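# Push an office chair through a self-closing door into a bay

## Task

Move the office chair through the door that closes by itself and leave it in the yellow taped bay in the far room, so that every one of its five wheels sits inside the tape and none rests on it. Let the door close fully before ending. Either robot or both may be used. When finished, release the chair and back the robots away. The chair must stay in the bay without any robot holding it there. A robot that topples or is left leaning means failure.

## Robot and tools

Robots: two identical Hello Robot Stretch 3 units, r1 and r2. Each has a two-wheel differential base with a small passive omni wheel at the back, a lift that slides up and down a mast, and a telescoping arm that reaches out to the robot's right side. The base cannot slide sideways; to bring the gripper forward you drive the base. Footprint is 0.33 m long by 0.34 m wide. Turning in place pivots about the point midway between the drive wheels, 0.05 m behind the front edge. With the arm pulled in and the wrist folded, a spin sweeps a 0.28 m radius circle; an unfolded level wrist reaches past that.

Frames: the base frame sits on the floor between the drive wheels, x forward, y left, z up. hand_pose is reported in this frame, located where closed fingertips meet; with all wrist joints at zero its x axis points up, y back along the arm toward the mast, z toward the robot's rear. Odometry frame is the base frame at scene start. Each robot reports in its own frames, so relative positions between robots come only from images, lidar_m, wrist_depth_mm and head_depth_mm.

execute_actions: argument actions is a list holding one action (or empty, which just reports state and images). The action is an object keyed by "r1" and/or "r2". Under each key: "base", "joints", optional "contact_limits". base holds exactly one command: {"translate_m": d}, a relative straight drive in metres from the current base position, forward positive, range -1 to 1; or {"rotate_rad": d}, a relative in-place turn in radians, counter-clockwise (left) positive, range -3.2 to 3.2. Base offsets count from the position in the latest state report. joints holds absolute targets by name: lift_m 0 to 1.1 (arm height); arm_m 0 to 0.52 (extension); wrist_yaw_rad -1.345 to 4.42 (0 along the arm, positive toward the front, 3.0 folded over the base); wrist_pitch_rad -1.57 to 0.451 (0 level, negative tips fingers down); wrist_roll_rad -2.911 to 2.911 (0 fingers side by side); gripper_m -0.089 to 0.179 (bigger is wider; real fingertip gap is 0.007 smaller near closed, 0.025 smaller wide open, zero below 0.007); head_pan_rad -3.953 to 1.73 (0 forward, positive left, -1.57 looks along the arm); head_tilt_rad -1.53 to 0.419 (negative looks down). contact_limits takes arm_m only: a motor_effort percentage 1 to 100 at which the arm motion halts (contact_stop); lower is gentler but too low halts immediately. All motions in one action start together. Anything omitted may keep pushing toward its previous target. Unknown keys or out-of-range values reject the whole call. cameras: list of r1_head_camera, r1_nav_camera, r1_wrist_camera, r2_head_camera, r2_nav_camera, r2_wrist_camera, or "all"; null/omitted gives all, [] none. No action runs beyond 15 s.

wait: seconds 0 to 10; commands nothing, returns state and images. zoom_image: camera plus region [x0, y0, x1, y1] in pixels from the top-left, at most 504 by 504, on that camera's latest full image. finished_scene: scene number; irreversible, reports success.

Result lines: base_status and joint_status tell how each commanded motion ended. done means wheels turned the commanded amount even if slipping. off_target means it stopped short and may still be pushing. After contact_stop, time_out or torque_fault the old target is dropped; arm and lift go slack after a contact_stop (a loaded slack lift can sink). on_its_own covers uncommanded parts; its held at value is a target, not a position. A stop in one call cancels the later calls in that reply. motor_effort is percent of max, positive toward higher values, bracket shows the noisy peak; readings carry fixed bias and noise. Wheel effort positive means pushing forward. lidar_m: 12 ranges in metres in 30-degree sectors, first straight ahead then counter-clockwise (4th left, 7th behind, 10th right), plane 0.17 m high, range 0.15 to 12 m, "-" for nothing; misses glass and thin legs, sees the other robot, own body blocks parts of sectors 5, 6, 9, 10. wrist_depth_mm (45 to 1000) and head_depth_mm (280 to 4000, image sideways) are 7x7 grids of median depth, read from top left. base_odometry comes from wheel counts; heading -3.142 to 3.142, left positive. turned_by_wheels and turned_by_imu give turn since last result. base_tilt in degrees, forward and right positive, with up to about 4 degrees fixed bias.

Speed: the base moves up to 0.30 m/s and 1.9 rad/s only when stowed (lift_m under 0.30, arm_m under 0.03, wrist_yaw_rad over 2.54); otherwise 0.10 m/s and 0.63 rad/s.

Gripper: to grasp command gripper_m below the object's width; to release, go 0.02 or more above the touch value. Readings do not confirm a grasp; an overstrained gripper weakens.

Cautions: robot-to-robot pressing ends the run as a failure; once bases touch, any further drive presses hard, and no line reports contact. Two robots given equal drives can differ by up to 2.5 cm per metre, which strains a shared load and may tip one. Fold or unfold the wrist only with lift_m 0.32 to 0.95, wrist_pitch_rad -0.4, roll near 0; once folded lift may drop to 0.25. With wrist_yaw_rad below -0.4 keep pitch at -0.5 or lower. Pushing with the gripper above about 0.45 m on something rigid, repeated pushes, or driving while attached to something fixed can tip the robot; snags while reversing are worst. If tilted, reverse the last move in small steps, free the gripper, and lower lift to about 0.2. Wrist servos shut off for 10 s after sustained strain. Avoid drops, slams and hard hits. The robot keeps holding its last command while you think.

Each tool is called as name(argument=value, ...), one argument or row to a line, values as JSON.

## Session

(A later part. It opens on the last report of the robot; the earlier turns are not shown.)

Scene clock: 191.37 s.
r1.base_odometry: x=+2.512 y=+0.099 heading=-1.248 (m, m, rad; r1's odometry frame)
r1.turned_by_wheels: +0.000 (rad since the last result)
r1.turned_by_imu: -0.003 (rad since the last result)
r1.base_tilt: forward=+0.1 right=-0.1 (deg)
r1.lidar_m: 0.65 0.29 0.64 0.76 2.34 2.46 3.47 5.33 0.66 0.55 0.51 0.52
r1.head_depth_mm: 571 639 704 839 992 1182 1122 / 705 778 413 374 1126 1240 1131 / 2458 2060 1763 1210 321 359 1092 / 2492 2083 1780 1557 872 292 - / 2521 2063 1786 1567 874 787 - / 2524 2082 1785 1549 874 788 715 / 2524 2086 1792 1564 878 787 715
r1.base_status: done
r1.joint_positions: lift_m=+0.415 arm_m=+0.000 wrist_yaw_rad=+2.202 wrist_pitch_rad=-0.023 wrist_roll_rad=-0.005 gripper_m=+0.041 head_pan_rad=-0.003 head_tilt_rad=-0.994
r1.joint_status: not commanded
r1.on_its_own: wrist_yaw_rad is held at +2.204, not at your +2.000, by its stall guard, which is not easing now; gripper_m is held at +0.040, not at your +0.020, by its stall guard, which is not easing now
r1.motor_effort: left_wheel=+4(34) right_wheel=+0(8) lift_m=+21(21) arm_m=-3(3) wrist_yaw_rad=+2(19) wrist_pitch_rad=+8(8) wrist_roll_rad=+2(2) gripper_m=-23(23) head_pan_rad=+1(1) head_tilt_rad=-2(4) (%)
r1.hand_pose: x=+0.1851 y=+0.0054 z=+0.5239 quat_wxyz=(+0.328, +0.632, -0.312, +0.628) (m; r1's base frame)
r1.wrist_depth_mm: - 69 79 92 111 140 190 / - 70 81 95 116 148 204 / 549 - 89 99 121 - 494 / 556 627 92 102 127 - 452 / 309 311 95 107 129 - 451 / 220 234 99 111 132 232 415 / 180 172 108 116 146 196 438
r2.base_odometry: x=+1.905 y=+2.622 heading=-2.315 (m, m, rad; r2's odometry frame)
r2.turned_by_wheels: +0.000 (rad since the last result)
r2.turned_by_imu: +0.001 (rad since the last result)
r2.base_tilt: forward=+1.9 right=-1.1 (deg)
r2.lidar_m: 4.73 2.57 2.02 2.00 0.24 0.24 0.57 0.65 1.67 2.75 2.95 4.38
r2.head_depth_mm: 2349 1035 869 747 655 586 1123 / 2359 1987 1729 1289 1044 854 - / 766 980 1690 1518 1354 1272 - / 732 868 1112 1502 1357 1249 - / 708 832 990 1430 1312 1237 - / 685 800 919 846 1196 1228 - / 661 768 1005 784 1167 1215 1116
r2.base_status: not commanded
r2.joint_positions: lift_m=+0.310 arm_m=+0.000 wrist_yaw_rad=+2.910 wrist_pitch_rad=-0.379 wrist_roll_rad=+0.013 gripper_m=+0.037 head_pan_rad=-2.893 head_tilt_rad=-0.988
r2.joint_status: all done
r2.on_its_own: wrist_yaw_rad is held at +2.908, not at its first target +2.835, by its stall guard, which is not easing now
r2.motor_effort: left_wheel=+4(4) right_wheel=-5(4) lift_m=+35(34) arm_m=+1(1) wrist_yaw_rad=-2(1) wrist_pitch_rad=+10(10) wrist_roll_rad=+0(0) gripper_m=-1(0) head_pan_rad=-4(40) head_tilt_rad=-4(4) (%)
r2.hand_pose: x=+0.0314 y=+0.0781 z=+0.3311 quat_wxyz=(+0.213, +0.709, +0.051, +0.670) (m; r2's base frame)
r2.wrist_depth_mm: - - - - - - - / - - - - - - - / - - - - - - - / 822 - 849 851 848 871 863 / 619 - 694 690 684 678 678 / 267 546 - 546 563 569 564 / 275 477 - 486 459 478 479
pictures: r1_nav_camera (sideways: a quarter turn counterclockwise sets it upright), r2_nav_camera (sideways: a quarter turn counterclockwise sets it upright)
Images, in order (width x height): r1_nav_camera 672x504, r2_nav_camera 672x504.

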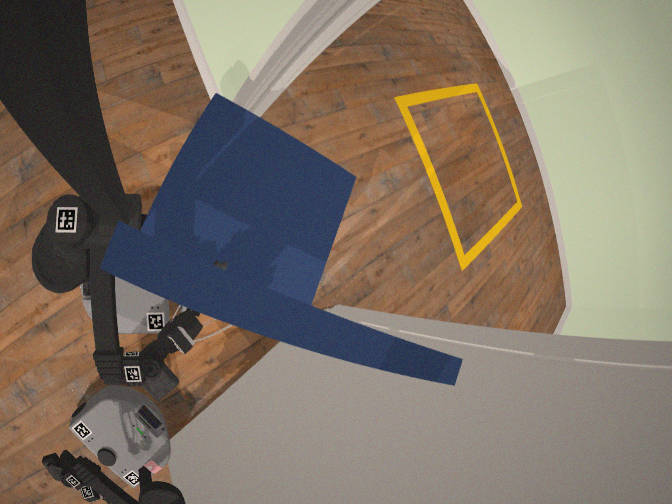

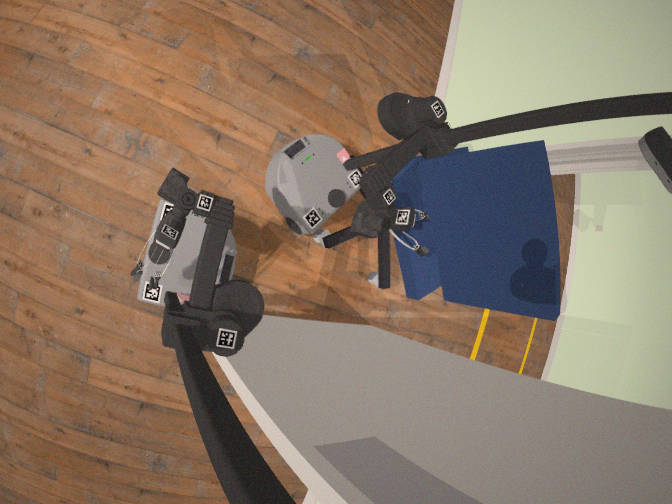

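execute_actions(
  actions=[
    {"r1":{"base":{"translate_m":0.25}}},
  ],
  cameras=[],
)

execute_actions(
  actions=[
    {"r1":{"base":{"rotate_rad":0.38}}},
  ],
  cameras=[],
)

execute_actions(
  actions=[
    {"r1":{"base":{"translate_m":0.8}},"r2":{"joints":{"head_pan_rad":-3.2,"head_tilt_rad":-0.5}}},
  ],
  cameras=["r1_nav_camera","r2_head_camera","r1_head_camera"],
)

Scene clock: 194.97 s.
r1.base_odometry: x=+2.591 y=-0.138 heading=-1.248 (m, m, rad; r1's odometry frame)
r1.turned_by_wheels: +0.000 (rad since the last result)
r1.turned_by_imu: -0.001 (rad since the last result)
r1.base_tilt: forward=+0.0 right=+0.0 (deg)
r1.lidar_m: 0.53 0.29 3.37 0.58 1.32 2.58 3.65 5.52 0.59 0.39 0.36 0.37
r1.head_depth_mm: 460 501 524 582 684 844 1085 / 2492 2046 419 374 816 1080 1130 / 2488 2078 1777 1474 322 356 1091 / 2479 2067 1776 1559 873 292 - / 2508 2058 1771 1549 872 784 - / 2490 2079 1782 1572 880 790 718 / 2526 2085 1771 1562 878 791 715
r1.base_status: done
r1.joint_positions: lift_m=+0.415 arm_m=+0.000 wrist_yaw_rad=+2.202 wrist_pitch_rad=-0.023 wrist_roll_rad=-0.005 gripper_m=+0.041 head_pan_rad=-0.003 head_tilt_rad=-0.994
r1.joint_status: not commanded
r1.on_its_own: wrist_yaw_rad is held at +2.204, not at your +2.000, by its stall guard, which is not easing now; gripper_m is held at +0.040, not at your +0.020, by its stall guard, which is not easing now
r1.motor_effort: left_wheel=+4(18) right_wheel=+0(5) lift_m=+21(21) arm_m=-3(2) wrist_yaw_rad=+2(2) wrist_pitch_rad=+8(8) wrist_roll_rad=+2(2) gripper_m=-22(23) head_pan_rad=+1(1) head_tilt_rad=-3(2) (%)
r1.hand_pose: x=+0.1851 y=+0.0053 z=+0.5239 quat_wxyz=(+0.328, +0.632, -0.312, +0.628) (m; r1's base frame)
r1.wrist_depth_mm: - 69 79 92 111 140 189 / - 70 81 95 116 148 204 / - - 89 99 121 - 352 / - - 93 103 126 - 349 / 310 311 95 106 128 - 330 / 221 235 99 111 132 231 262 / 179 172 108 115 146 196 273
r2.base_odometry: x=+1.905 y=+2.622 heading=-2.315 (m, m, rad; r2's odometry frame)
r2.turned_by_wheels: +0.000 (rad since the last result)
r2.turned_by_imu: +0.000 (rad since the last result)
r2.base_tilt: forward=+1.8 right=-1.2 (deg)
r2.lidar_m: 4.72 2.57 2.03 1.99 0.24 0.24 0.57 0.78 1.67 2.75 2.96 4.41
r2.head_depth_mm: 983 1025 867 747 656 585 1122 / 902 1184 1630 1294 1044 850 - / 867 1035 1613 1498 1359 1263 - / 836 984 955 1345 1351 1248 - / 807 944 1093 1312 1306 1235 - / 862 932 1258 1313 1316 1222 - / 1350 911 1619 1484 1334 1212 1120
r2.base_status: not commanded
r2.joint_positions: lift_m=+0.310 arm_m=+0.000 wrist_yaw_rad=+2.910 wrist_pitch_rad=-0.379 wrist_roll_rad=+0.013 gripper_m=+0.037 head_pan_rad=-2.893 head_tilt_rad=-0.988
r2.joint_status: not commanded
r2.on_its_own: wrist_yaw_rad is held at +2.908, not at its first target +2.835, by its stall guard, which is not easing now
r2.motor_effort: left_wheel=+4(4) right_wheel=-5(5) lift_m=+34(34) arm_m=+1(0) wrist_yaw_rad=-2(2) wrist_pitch_rad=+10(10) wrist_roll_rad=+0(0) gripper_m=+0(1) head_pan_rad=-4(4) head_tilt_rad=-3(4) (%)
r2.hand_pose: x=+0.0314 y=+0.0781 z=+0.3311 quat_wxyz=(+0.213, +0.709, +0.051, +0.670) (m; r2's base frame)
r2.wrist_depth_mm: - - - - - - - / - - - - - - - / - - - - - - - / 822 - 838 841 847 866 870 / 626 - 690 699 685 678 678 / 266 542 - 551 564 556 559 / 276 476 - 486 462 480 481
pictures: none
No camera images: the call's "cameras" was empty. Leave "cameras" out to get every camera's image.

Scene clock: 196.63 s.
r1.base_odometry: x=+2.591 y=-0.138 heading=-0.869 (m, m, rad; r1's odometry frame)
r1.turned_by_wheels: +0.379 (rad since the last result)
r1.turned_by_imu: +0.380 (rad since the last result)
r1.base_tilt: forward=+0.1 right=+0.0 (deg)
r1.lidar_m: 3.24 0.34 0.58 0.81 2.49 3.16 5.54 0.73 0.42 0.36 0.36 0.42
r1.head_depth_mm: 2469 2054 1769 366 564 1047 1082 / 2464 2055 1755 1535 337 1193 1132 / 2500 2065 1761 1549 321 403 1087 / 2488 2078 1765 1560 870 298 547 / 2517 2061 1784 979 875 292 348 / 2507 2080 1781 1550 876 794 - / 2493 2076 1786 1561 875 790 -
r1.base_status: done
r1.joint_positions: lift_m=+0.415 arm_m=+0.001 wrist_yaw_rad=+2.129 wrist_pitch_rad=-0.023 wrist_roll_rad=-0.004 gripper_m=+0.041 head_pan_rad=-0.003 head_tilt_rad=-0.994
r1.joint_status: not commanded
r1.on_its_own: wrist_yaw_rad is held at +2.204, not at your +2.000, by its stall guard, which is still easing; gripper_m is held at +0.040, not at your +0.020, by its stall guard, which is not easing now
r1.motor_effort: left_wheel=-18(23) right_wheel=+11(19) lift_m=+21(20) arm_m=-5(6) wrist_yaw_rad=+63(65) wrist_pitch_rad=+8(8) wrist_roll_rad=+2(2) gripper_m=-29(29) head_pan_rad=+1(1) head_tilt_rad=-3(2) (%)
r1.hand_pose: x=+0.1954 y=-0.0101 z=+0.5239 quat_wxyz=(+0.351, +0.621, -0.335, +0.616) (m; r1's base frame)
r1.wrist_depth_mm: 85 89 95 101 109 118 129 / 88 91 97 105 113 123 135 / 524 - 105 109 118 - - / 516 523 108 113 123 - - / 309 311 111 117 127 330 - / 221 234 115 122 131 231 227 / 172 172 159 127 139 174 182
r2.base_odometry: x=+1.905 y=+2.622 heading=-2.315 (m, m, rad; r2's odometry frame)
r2.turned_by_wheels: +0.000 (rad since the last result)
r2.turned_by_imu: +0.000 (rad since the last result)
r2.base_tilt: forward=+1.9 right=-1.2 (deg)
r2.lidar_m: 4.73 2.58 2.03 2.00 0.24 0.24 0.57 0.79 1.66 2.75 2.95 4.37
r2.head_depth_mm: 2316 1032 867 745 656 586 1123 / 964 1262 1693 1295 1041 851 - / 931 1118 1611 1517 1361 1266 - / 899 1044 1007 1342 1333 1243 - / 870 1012 1549 1311 1292 1239 - / 898 914 897 1304 1321 1224 - / 1232 1343 1584 1485 1335 1208 1123
r2.base_status: not commanded
r2.joint_positions: lift_m=+0.310 arm_m=+0.000 wrist_yaw_rad=+2.910 wrist_pitch_rad=-0.379 wrist_roll_rad=+0.013 gripper_m=+0.037 head_pan_rad=-2.893 head_tilt_rad=-0.988
r2.joint_status: not commanded
r2.on_its_own: wrist_yaw_rad is held at +2.908, not at its first target +2.835, by its stall guard, which is not easing now
r2.motor_effort: left_wheel=+4(5) right_wheel=-5(5) lift_m=+34(34) arm_m=+0(0) wrist_yaw_rad=-2(2) wrist_pitch_rad=+10(10) wrist_roll_rad=+0(0) gripper_m=+0(0) head_pan_rad=-4(4) head_tilt_rad=-3(3) (%)
r2.hand_pose: x=+0.0314 y=+0.0781 z=+0.3311 quat_wxyz=(+0.213, +0.709, +0.051, +0.670) (m; r2's base frame)
r2.wrist_depth_mm: - - - - - - - / - - - - - - - / - - - - - - - / 818 - 831 839 841 863 884 / 624 - 694 696 679 674 678 / 267 537 - 555 567 559 569 / 276 481 - 487 457 476 479
pictures: none
No camera images: the call's "cameras" was empty. Leave "cameras" out to get every camera's image.

Scene clock: 205.60 s.
r1.base_odometry: x=+3.108 y=-0.749 heading=-0.869 (m, m, rad; r1's odometry frame)
r1.turned_by_wheels: +0.000 (rad since the last result)
r1.turned_by_imu: +0.003 (rad since the last result)
r1.base_tilt: forward=+0.1 right=+0.1 (deg)
r1.lidar_m: 2.44 0.29 0.30 2.54 0.71 0.75 1.55 0.47 0.48 1.09 2.26 2.62
r1.head_depth_mm: 2338 2075 1770 1542 1365 1242 1121 / 2359 2051 1705 1528 1368 1243 1129 / 2331 2068 1691 362 358 1207 1130 / 2294 2077 1781 1555 322 294 497 / 2264 2055 1781 1565 871 301 - / 2277 2080 1792 1559 872 788 724 / 2279 2097 1783 1559 875 788 717
r1.base_status: done
r1.joint_positions: lift_m=+0.415 arm_m=+0.000 wrist_yaw_rad=+2.237 wrist_pitch_rad=-0.020 wrist_roll_rad=-0.004 gripper_m=+0.041 head_pan_rad=-0.003 head_tilt_rad=-0.994
r1.joint_status: not commanded
r1.on_its_own: wrist_yaw_rad is held at +2.223, not at your +2.000, by its stall guard, which is not easing now; gripper_m is held at +0.040, not at your +0.020, by its stall guard, which is not easing now; left_wheel is at rest, and its effort (+20) is outside its rest range (-18 to +18)
r1.motor_effort: left_wheel=+20(37) right_wheel=+10(23) lift_m=+21(21) arm_m=+0(5) wrist_yaw_rad=-12(62) wrist_pitch_rad=+7(8) wrist_roll_rad=+2(2) gripper_m=-20(28) head_pan_rad=+1(1) head_tilt_rad=-4(3) (%)
r1.hand_pose: x=+0.1796 y=+0.0129 z=+0.5245 quat_wxyz=(+0.316, +0.638, -0.301, +0.634) (m; r1's base frame)
r1.wrist_depth_mm: - 78 90 106 129 165 - / - 80 93 110 135 174 - / - - 100 114 - - - / - - 105 118 - - - / 313 317 108 123 147 - - / 224 237 111 128 150 246 - / 181 170 118 133 182 240 868
r2.base_odometry: x=+1.905 y=+2.622 heading=-2.315 (m, m, rad; r2's odometry frame)
r2.turned_by_wheels: +0.000 (rad since the last result)
r2.turned_by_imu: +0.001 (rad since the last result)
r2.base_tilt: forward=+1.9 right=-1.1 (deg)
r2.lidar_m: 4.73 2.57 2.02 1.99 0.24 0.24 0.57 1.32 1.67 2.76 2.95 4.38
r2.head_depth_mm: 360 365 370 375 380 384 391 / 463 471 479 487 496 504 514 / 648 662 678 694 714 731 752 / 3371 3649 2013 1628 1296 1328 1279 / 3430 3577 1714 2273 1723 1587 1331 / 3374 3584 1532 1703 1776 1582 1329 / 3420 3729 3685 2122 1877 1578 1326
r2.base_status: not commanded
r2.joint_positions: lift_m=+0.310 arm_m=+0.000 wrist_yaw_rad=+2.910 wrist_pitch_rad=-0.379 wrist_roll_rad=+0.013 gripper_m=+0.037 head_pan_rad=-3.193 head_tilt_rad=-0.507
r2.joint_status: all done
r2.on_its_own: wrist_yaw_rad is held at +2.908, not at its first target +2.835, by its stall guard, which is not easing now
r2.motor_effort: left_wheel=+5(5) right_wheel=-5(5) lift_m=+35(34) arm_m=+0(1) wrist_yaw_rad=-1(2) wrist_pitch_rad=+10(10) wrist_roll_rad=+0(0) gripper_m=+0(0) head_pan_rad=-4(29) head_tilt_rad=+4(23) (%)
r2.hand_pose: x=+0.0314 y=+0.0781 z=+0.3311 quat_wxyz=(+0.213, +0.709, +0.051, +0.670) (m; r2's base frame)
r2.wrist_depth_mm: - - - - - - - / - - - - - - - / - - - - - - - / 832 - 823 852 851 869 866 / 627 - 689 690 699 672 689 / 265 544 - 554 570 553 565 / 276 481 - 486 460 477 479
pictures: r1_head_camera (sideways: a quarter turn clockwise sets it upright), r1_nav_camera (sideways: a quarter turn counterclockwise sets it upright), r2_head_camera (sideways: a quarter turn clockwise sets it upright)
Images, in order (width x height): r1_head_camera 896x504, r1_nav_camera 672x504, r2_head_camera 896x504.

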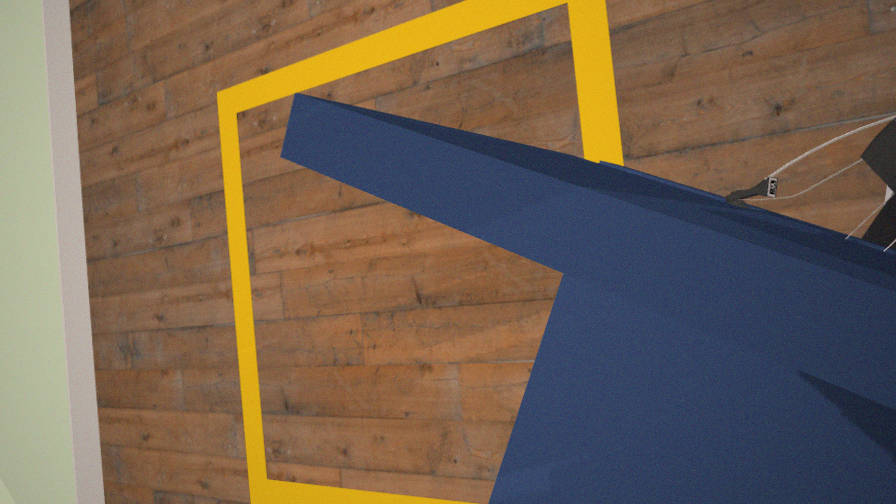

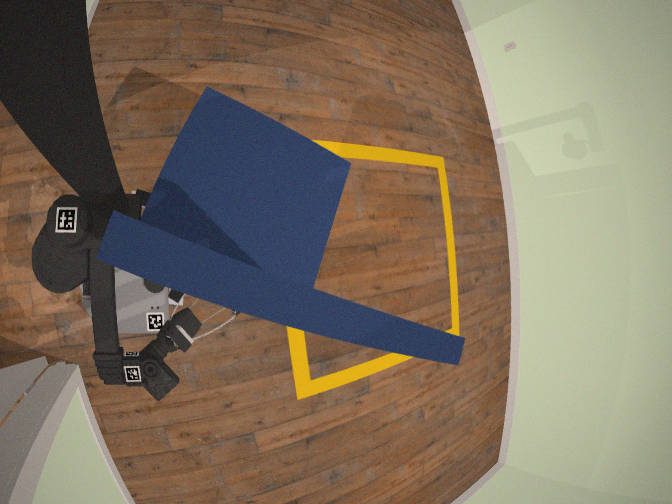

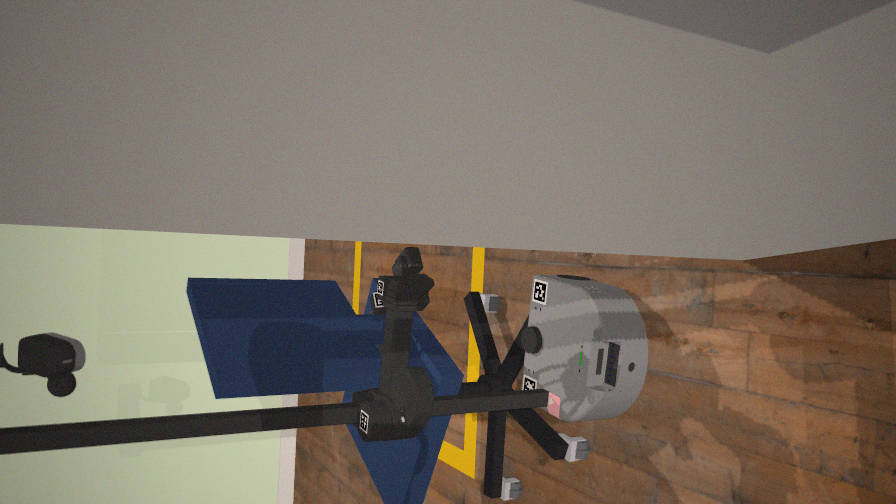

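execute_actions(
  actions=[
    {"r1":{"base":{"rotate_rad":-0.11}}},
  ],
  cameras=[],
)

execute_actions(
  actions=[
    {"r1":{"base":{"translate_m":0.85}},"r2":{"base":{"translate_m":0.5}}},
  ],
  cameras=[],
)

execute_actions(
  actions=[
    {"r1":{"joints":{"gripper_m":0.17,"arm_m":0.06}}},
  ],
  cameras=[],
)

execute_actions(
  actions=[
    {"r1":{"base":{"translate_m":-0.6},"joints":{"arm_m":0.15}}},
  ],
  cameras=["r1_nav_camera","r2_head_camera","r1_head_camera"],
)

Scene clock: 206.80 s.
r1.base_odometry: x=+3.108 y=-0.749 heading=-0.978 (m, m, rad; r1's odometry frame)
r1.turned_by_wheels: -0.110 (rad since the last result)
r1.turned_by_imu: -0.111 (rad since the last result)
r1.base_tilt: forward=+0.1 right=+0.1 (deg)
r1.lidar_m: 2.44 0.29 2.87 2.54 0.71 0.71 5.63 0.51 0.47 0.85 2.23 2.65
r1.head_depth_mm: 2395 2074 1769 1538 1374 1242 1117 / 2399 2064 436 1503 1380 1243 1127 / 2340 2076 1772 361 338 1188 1130 / 2338 2057 1778 1561 322 294 493 / 2312 2056 1774 1564 873 755 - / 2306 2087 1796 1569 877 789 728 / 2230 2092 1806 1552 877 788 716
r1.base_status: done
r1.joint_positions: lift_m=+0.415 arm_m=+0.000 wrist_yaw_rad=+2.235 wrist_pitch_rad=-0.020 wrist_roll_rad=-0.004 gripper_m=+0.041 head_pan_rad=-0.003 head_tilt_rad=-0.994
r1.joint_status: not commanded
r1.on_its_own: wrist_yaw_rad is held at +2.223, not at your +2.000, by its stall guard, which is not easing now; gripper_m is held at +0.040, not at your +0.020, by its stall guard, which is not easing now
r1.motor_effort: left_wheel=+7(39) right_wheel=-4(15) lift_m=+21(21) arm_m=+0(1) wrist_yaw_rad=-9(11) wrist_pitch_rad=+7(7) wrist_roll_rad=+2(2) gripper_m=-21(20) head_pan_rad=+1(1) head_tilt_rad=-3(4) (%)
r1.hand_pose: x=+0.1800 y=+0.0124 z=+0.5246 quat_wxyz=(+0.317, +0.637, -0.302, +0.634) (m; r1's base frame)
r1.wrist_depth_mm: - 77 88 104 126 159 217 / - 79 91 107 131 168 - / - - 99 111 - - - / - - 103 116 - - - / 315 315 106 120 142 - - / 224 237 109 125 148 241 - / 182 173 115 130 175 232 876
r2.base_odometry: x=+1.905 y=+2.622 heading=-2.315 (m, m, rad; r2's odometry frame)
r2.turned_by_wheels: +0.000 (rad since the last result)
r2.turned_by_imu: +0.000 (rad since the last result)
r2.base_tilt: forward=+1.8 right=-1.0 (deg)
r2.lidar_m: 4.73 2.57 2.03 2.00 0.24 0.24 0.57 1.32 1.67 2.75 2.95 4.37
r2.head_depth_mm: 361 366 370 375 380 384 391 / 463 471 478 487 495 505 514 / 648 664 678 695 714 731 753 / 3383 3585 1861 1613 1298 1329 1277 / 3386 3577 1688 2184 1737 1587 1334 / 3376 3614 1550 1718 1770 1591 1327 / 3430 3718 3665 2242 1904 1575 1321
r2.base_status: not commanded
r2.joint_positions: lift_m=+0.310 arm_m=+0.000 wrist_yaw_rad=+2.910 wrist_pitch_rad=-0.379 wrist_roll_rad=+0.013 gripper_m=+0.037 head_pan_rad=-3.193 head_tilt_rad=-0.507
r2.joint_status: not commanded
r2.on_its_own: wrist_yaw_rad is held at +2.908, not at its first target +2.835, by its stall guard, which is not easing now
r2.motor_effort: left_wheel=+4(4) right_wheel=-5(5) lift_m=+34(34) arm_m=+1(1) wrist_yaw_rad=-2(2) wrist_pitch_rad=+10(10) wrist_roll_rad=+0(0) gripper_m=+0(1) head_pan_rad=-4(4) head_tilt_rad=+3(3) (%)
r2.hand_pose: x=+0.0314 y=+0.0781 z=+0.3311 quat_wxyz=(+0.213, +0.709, +0.051, +0.670) (m; r2's base frame)
r2.wrist_depth_mm: - - - - - - - / - - - - - - - / - - - - - - - / 825 - 821 835 858 862 870 / 632 - 688 696 682 672 693 / 267 549 - 553 566 564 564 / 275 477 - 489 458 478 477
pictures: none
No camera images: the call's "cameras" was empty. Leave "cameras" out to get every camera's image.

Scene clock: 216.27 s.
r1.base_odometry: x=+3.582 y=-1.454 heading=-0.979 (m, m, rad; r1's odometry frame)
r1.turned_by_wheels: +0.000 (rad since the last result)
r1.turned_by_imu: +0.000 (rad since the last result)
r1.base_tilt: forward=+0.1 right=+0.1 (deg)
r1.lidar_m: 1.60 0.31 1.92 2.73 2.27 1.44 1.30 1.21 1.46 2.05 2.05 1.82
r1.head_depth_mm: 1668 1933 412 513 1378 1235 1124 / 1631 1915 1769 361 462 1221 1124 / 1597 1878 1770 1550 322 422 1122 / 1556 1834 1770 1568 874 294 440 / 1529 1799 1768 1547 875 777 - / 1503 1742 1787 1555 876 790 734 / 1464 1705 1763 1565 878 788 717
r1.base_status: done
r1.joint_positions: lift_m=+0.415 arm_m=+0.000 wrist_yaw_rad=+2.179 wrist_pitch_rad=-0.020 wrist_roll_rad=-0.004 gripper_m=+0.041 head_pan_rad=-0.003 head_tilt_rad=-0.994
r1.joint_status: not commanded
r1.on_its_own: wrist_yaw_rad is held at +2.185, not at your +2.000, by its stall guard, which is not easing now; gripper_m is held at +0.040, not at your +0.020, by its stall guard, which is not easing now
r1.motor_effort: left_wheel=+9(37) right_wheel=+13(22) lift_m=+21(21) arm_m=+0(1) wrist_yaw_rad=+4(18) wrist_pitch_rad=+7(7) wrist_roll_rad=+2(2) gripper_m=-22(23) head_pan_rad=+1(1) head_tilt_rad=-3(2) (%)
r1.hand_pose: x=+0.1885 y=+0.0008 z=+0.5245 quat_wxyz=(+0.335, +0.629, -0.320, +0.625) (m; r1's base frame)
r1.wrist_depth_mm: - 79 88 98 112 130 155 / - 82 91 102 117 136 164 / - - 97 106 121 - - / - - 100 110 127 - - / 314 315 103 114 130 347 - / 223 237 107 118 133 226 235 / 180 173 113 123 145 183 228
r2.base_odometry: x=+1.567 y=+2.254 heading=-2.315 (m, m, rad; r2's odometry frame)
r2.turned_by_wheels: +0.000 (rad since the last result)
r2.turned_by_imu: +0.002 (rad since the last result)
r2.base_tilt: forward=+1.8 right=-1.1 (deg)
r2.lidar_m: 4.24 2.51 1.97 1.94 1.99 1.56 1.53 1.66 2.47 2.80 3.00 4.29
r2.head_depth_mm: 1308 1418 1550 1709 1874 1623 1356 / 1311 1428 1554 1721 1872 1615 1349 / 1320 1428 1552 1723 1864 1603 1344 / 1322 1428 1562 1726 1868 1595 1341 / 1325 1439 1568 1730 1863 1586 1332 / 1327 1439 1566 1729 1867 1580 1326 / 1335 1442 1576 1731 1871 1579 1323
r2.base_status: done
r2.joint_positions: lift_m=+0.310 arm_m=+0.000 wrist_yaw_rad=+2.909 wrist_pitch_rad=-0.379 wrist_roll_rad=+0.013 gripper_m=+0.037 head_pan_rad=-3.193 head_tilt_rad=-0.507
r2.joint_status: not commanded
r2.on_its_own: wrist_yaw_rad is held at +2.908, not at its first target +2.835, by its stall guard, which is not easing now
r2.motor_effort: left_wheel=+3(11) right_wheel=-3(13) lift_m=+35(34) arm_m=+0(0) wrist_yaw_rad=-2(2) wrist_pitch_rad=+10(9) wrist_roll_rad=+1(0) gripper_m=+0(1) head_pan_rad=-4(4) head_tilt_rad=+3(2) (%)
r2.hand_pose: x=+0.0315 y=+0.0781 z=+0.3311 quat_wxyz=(+0.213, +0.709, +0.051, +0.670) (m; r2's base frame)
r2.wrist_depth_mm: - - - - - - - / - - - - - - - / - - - - - - - / 832 - 834 845 840 866 875 / 652 - 693 698 690 687 689 / 540 542 - 547 569 561 563 / 466 478 - 483 457 477 480
pictures: none
No camera images: the call's "cameras" was empty. Leave "cameras" out to get every camera's image.

Scene clock: 218.07 s.
r1.base_odometry: x=+3.582 y=-1.454 heading=-0.979 (m, m, rad; r1's odometry frame)
r1.turned_by_wheels: +0.000 (rad since the last result)
r1.turned_by_imu: +0.000 (rad since the last result)
r1.base_tilt: forward=+0.2 right=+0.1 (deg)
r1.lidar_m: 1.61 0.31 1.92 2.73 2.27 1.45 1.30 1.22 1.46 2.05 2.05 1.82
r1.head_depth_mm: 1687 1935 438 1535 1374 1238 1118 / 1625 1916 439 367 1310 1253 1130 / 1600 1874 1774 1529 322 368 1116 / 1555 1837 1775 1559 874 292 438 / 1536 1797 1778 1556 873 786 - / 1505 1747 1774 1552 873 788 713 / 1468 1701 1790 1555 879 789 717
r1.base_status: not commanded
r1.joint_positions: lift_m=+0.415 arm_m=+0.060 wrist_yaw_rad=+2.187 wrist_pitch_rad=-0.018 wrist_roll_rad=-0.004 gripper_m=+0.170 head_pan_rad=-0.003 head_tilt_rad=-0.994
r1.joint_status: all done
r1.on_its_own: wrist_yaw_rad is held at +2.185, not at your +2.000, by its stall guard, which is not easing now
r1.motor_effort: left_wheel=+10(27) right_wheel=+9(14) lift_m=+21(21) arm_m=+4(16) wrist_yaw_rad=-2(29) wrist_pitch_rad=+6(7) wrist_roll_rad=+2(2) gripper_m=+1(90) head_pan_rad=+1(1) head_tilt_rad=-3(4) (%)
r1.hand_pose: x=+0.1875 y=-0.0569 z=+0.5251 quat_wxyz=(+0.332, +0.629, -0.318, +0.627) (m; r1's base frame)
r1.wrist_depth_mm: 105 115 131 153 183 229 - / 108 118 135 159 191 239 - / - - 143 164 - - - / - 538 149 169 - - - / 342 317 155 176 320 - - / - 224 161 183 242 - - / 166 175 167 191 242 830 864
r2.base_odometry: x=+1.567 y=+2.254 heading=-2.315 (m, m, rad; r2's odometry frame)
r2.turned_by_wheels: +0.000 (rad since the last result)
r2.turned_by_imu: +0.000 (rad since the last result)
r2.base_tilt: forward=+1.8 right=-1.1 (deg)
r2.lidar_m: 4.23 2.51 1.97 1.94 1.99 1.57 1.53 1.65 2.46 2.81 3.00 4.28
r2.head_depth_mm: 1310 1426 1554 1715 1876 1619 1351 / 1320 1428 1558 1713 1878 1604 1354 / 1318 1435 1554 1713 1863 1609 1350 / 1323 1430 1571 1729 1855 1602 1336 / 1324 1439 1567 1726 1869 1584 1332 / 1332 1441 1574 1729 1857 1582 1333 / 1335 1448 1587 1729 1880 1578 1323
r2.base_status: not commanded
r2.joint_positions: lift_m=+0.310 arm_m=+0.000 wrist_yaw_rad=+2.909 wrist_pitch_rad=-0.379 wrist_roll_rad=+0.013 gripper_m=+0.037 head_pan_rad=-3.193 head_tilt_rad=-0.507
r2.joint_status: not commanded
r2.on_its_own: wrist_yaw_rad is held at +2.908, not at its first target +2.835, by its stall guard, which is not easing now
r2.motor_effort: left_wheel=+3(3) right_wheel=-3(3) lift_m=+34(34) arm_m=+1(0) wrist_yaw_rad=-1(2) wrist_pitch_rad=+10(10) wrist_roll_rad=+0(0) gripper_m=+0(0) head_pan_rad=-4(4) head_tilt_rad=+2(3) (%)
r2.hand_pose: x=+0.0315 y=+0.0781 z=+0.3311 quat_wxyz=(+0.213, +0.709, +0.051, +0.670) (m; r2's base frame)
r2.wrist_depth_mm: - - - - - - - / - - - - - - - / - - - - - - - / 824 - 842 847 847 866 871 / 650 - 685 696 694 680 692 / 537 543 - 547 562 558 564 / 466 478 - 488 458 478 483
pictures: none
No camera images: the call's "cameras" was empty. Leave "cameras" out to get every camera's image.

Scene clock: 225.30 s.
r1.base_odometry: x=+3.247 y=-0.956 heading=-0.978 (m, m, rad; r1's odometry frame)
r1.turned_by_wheels: +0.000 (rad since the last result)
r1.turned_by_imu: -0.001 (rad since the last result)
r1.base_tilt: forward=+0.1 right=+0.0 (deg)
r1.lidar_m: 0.88 2.20 2.62 2.60 1.18 0.81 0.71 0.66 0.76 1.39 2.18 2.49
r1.head_depth_mm: 2286 2024 1761 1549 1365 1245 1127 / 2243 2060 1768 1545 1382 1236 1127 / 776 944 1670 1555 1363 1242 1131 / 623 709 850 1347 1358 1245 1124 / 1980 674 1078 1025 1390 1245 1132 / 2056 2082 1131 1351 1342 1245 1133 / 2003 2116 1132 1484 1388 1254 1132
r1.base_status: done
r1.joint_positions: lift_m=+0.415 arm_m=+0.150 wrist_yaw_rad=+2.186 wrist_pitch_rad=-0.018 wrist_roll_rad=-0.004 gripper_m=+0.170 head_pan_rad=-0.003 head_tilt_rad=-0.994
r1.joint_status: all done
r1.on_its_own: wrist_yaw_rad is held at +2.185, not at your +2.000, by its stall guard, which is not easing now
r1.motor_effort: left_wheel=+3(4) right_wheel=-1(5) lift_m=+21(21) arm_m=+3(4) wrist_yaw_rad=-1(2) wrist_pitch_rad=+7(6) wrist_roll_rad=+2(2) gripper_m=+1(0) head_pan_rad=+1(1) head_tilt_rad=-2(2) (%)
r1.hand_pose: x=+0.1875 y=-0.1469 z=+0.5251 quat_wxyz=(+0.332, +0.629, -0.318, +0.626) (m; r1's base frame)
r1.wrist_depth_mm: - - - - 623 - - / - - - - 655 - - / - - - - 949 - - / - - - 705 756 - - / - - - - - - - / - - - - - - - / 823 867 847 874 829 851 876
r2.base_odometry: x=+1.567 y=+2.254 heading=-2.315 (m, m, rad; r2's odometry frame)
r2.turned_by_wheels: +0.000 (rad since the last result)
r2.turned_by_imu: +0.001 (rad since the last result)
r2.base_tilt: forward=+1.9 right=-1.1 (deg)
r2.lidar_m: 4.23 2.51 1.97 1.94 1.99 1.56 1.53 1.66 2.46 2.80 3.01 4.30
r2.head_depth_mm: 1311 1419 1550 1712 1882 1621 1357 / 1315 1424 1557 1713 1872 1619 1352 / 1321 1425 1557 1718 1868 1600 1346 / 1320 1436 1565 1716 1853 1596 1340 / 1327 1438 1561 1729 1854 1581 1336 / 1324 1436 1574 1733 1878 1586 1329 / 1331 1444 1571 1742 1868 1569 1323
r2.base_status: not commanded
r2.joint_positions: lift_m=+0.310 arm_m=+0.000 wrist_yaw_rad=+2.909 wrist_pitch_rad=-0.379 wrist_roll_rad=+0.013 gripper_m=+0.037 head_pan_rad=-3.193 head_tilt_rad=-0.507
r2.joint_status: not commanded
r2.on_its_own: wrist_yaw_rad is held at +2.908, not at its first target +2.835, by its stall guard, which is not easing now
r2.motor_effort: left_wheel=+4(3) right_wheel=-4(3) lift_m=+34(35) arm_m=+0(0) wrist_yaw_rad=-1(1) wrist_pitch_rad=+10(10) wrist_roll_rad=+0(1) gripper_m=+0(0) head_pan_rad=-4(4) head_tilt_rad=+3(4) (%)
r2.hand_pose: x=+0.0315 y=+0.0781 z=+0.3311 quat_wxyz=(+0.213, +0.709, +0.051, +0.670) (m; r2's base frame)
r2.wrist_depth_mm: - - - - - - - / - - - - - - - / - - - - - - - / 824 - 833 848 853 853 868 / 645 - 695 705 685 688 683 / 542 545 - 550 567 561 570 / 464 477 - 489 459 475 479
pictures: r1_head_camera (sideways: a quarter turn clockwise sets it upright), r1_nav_camera (sideways: a quarter turn counterclockwise sets it upright), r2_head_camera (sideways: a quarter turn clockwise sets it upright)
Images, in order (width x height): r1_head_camera 896x504, r1_nav_camera 672x504, r2_head_camera 896x504.

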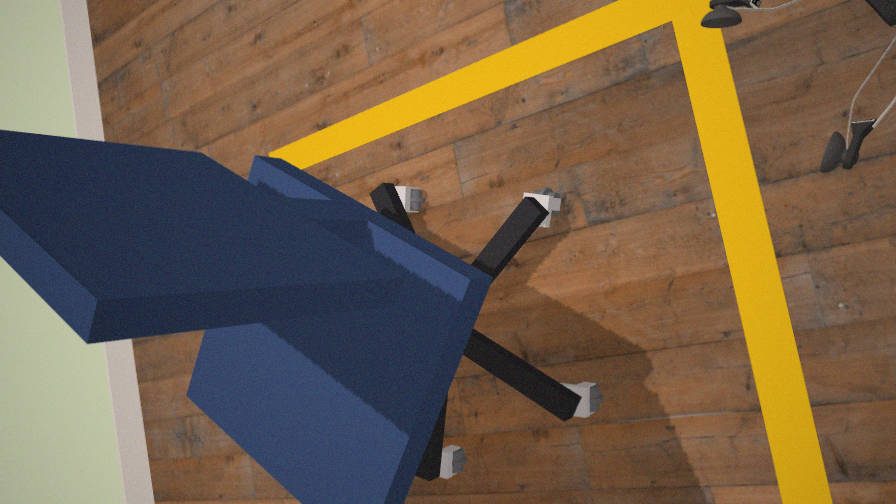

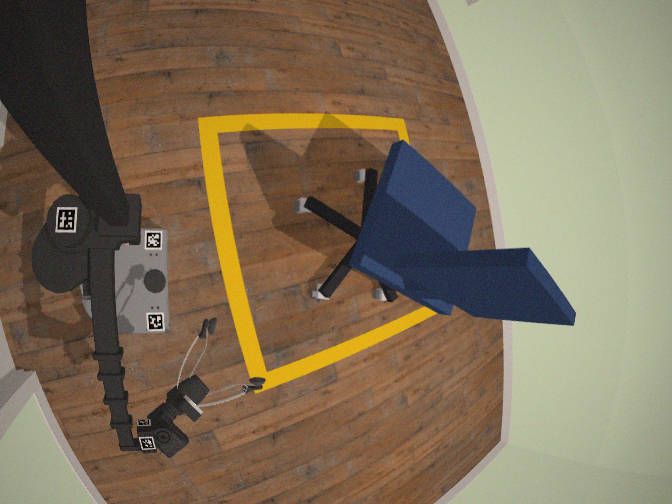

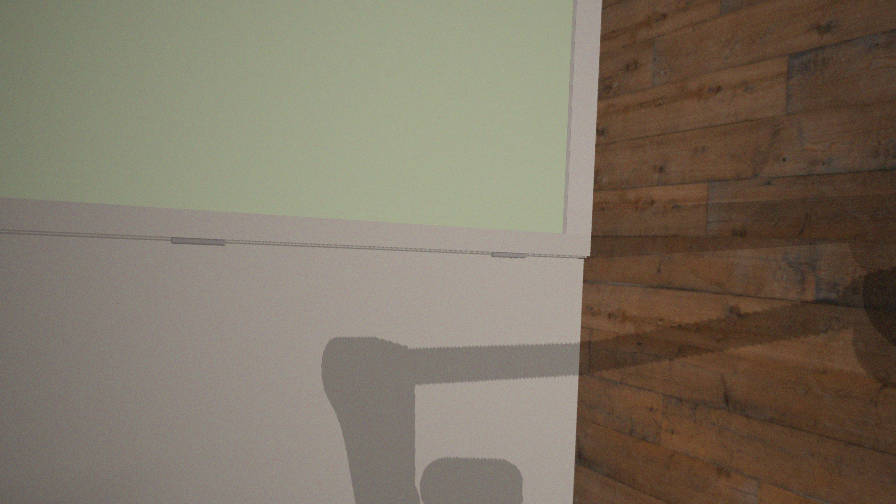

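finished_scene(
  scene=1,
)

The scene is finished: the task was done.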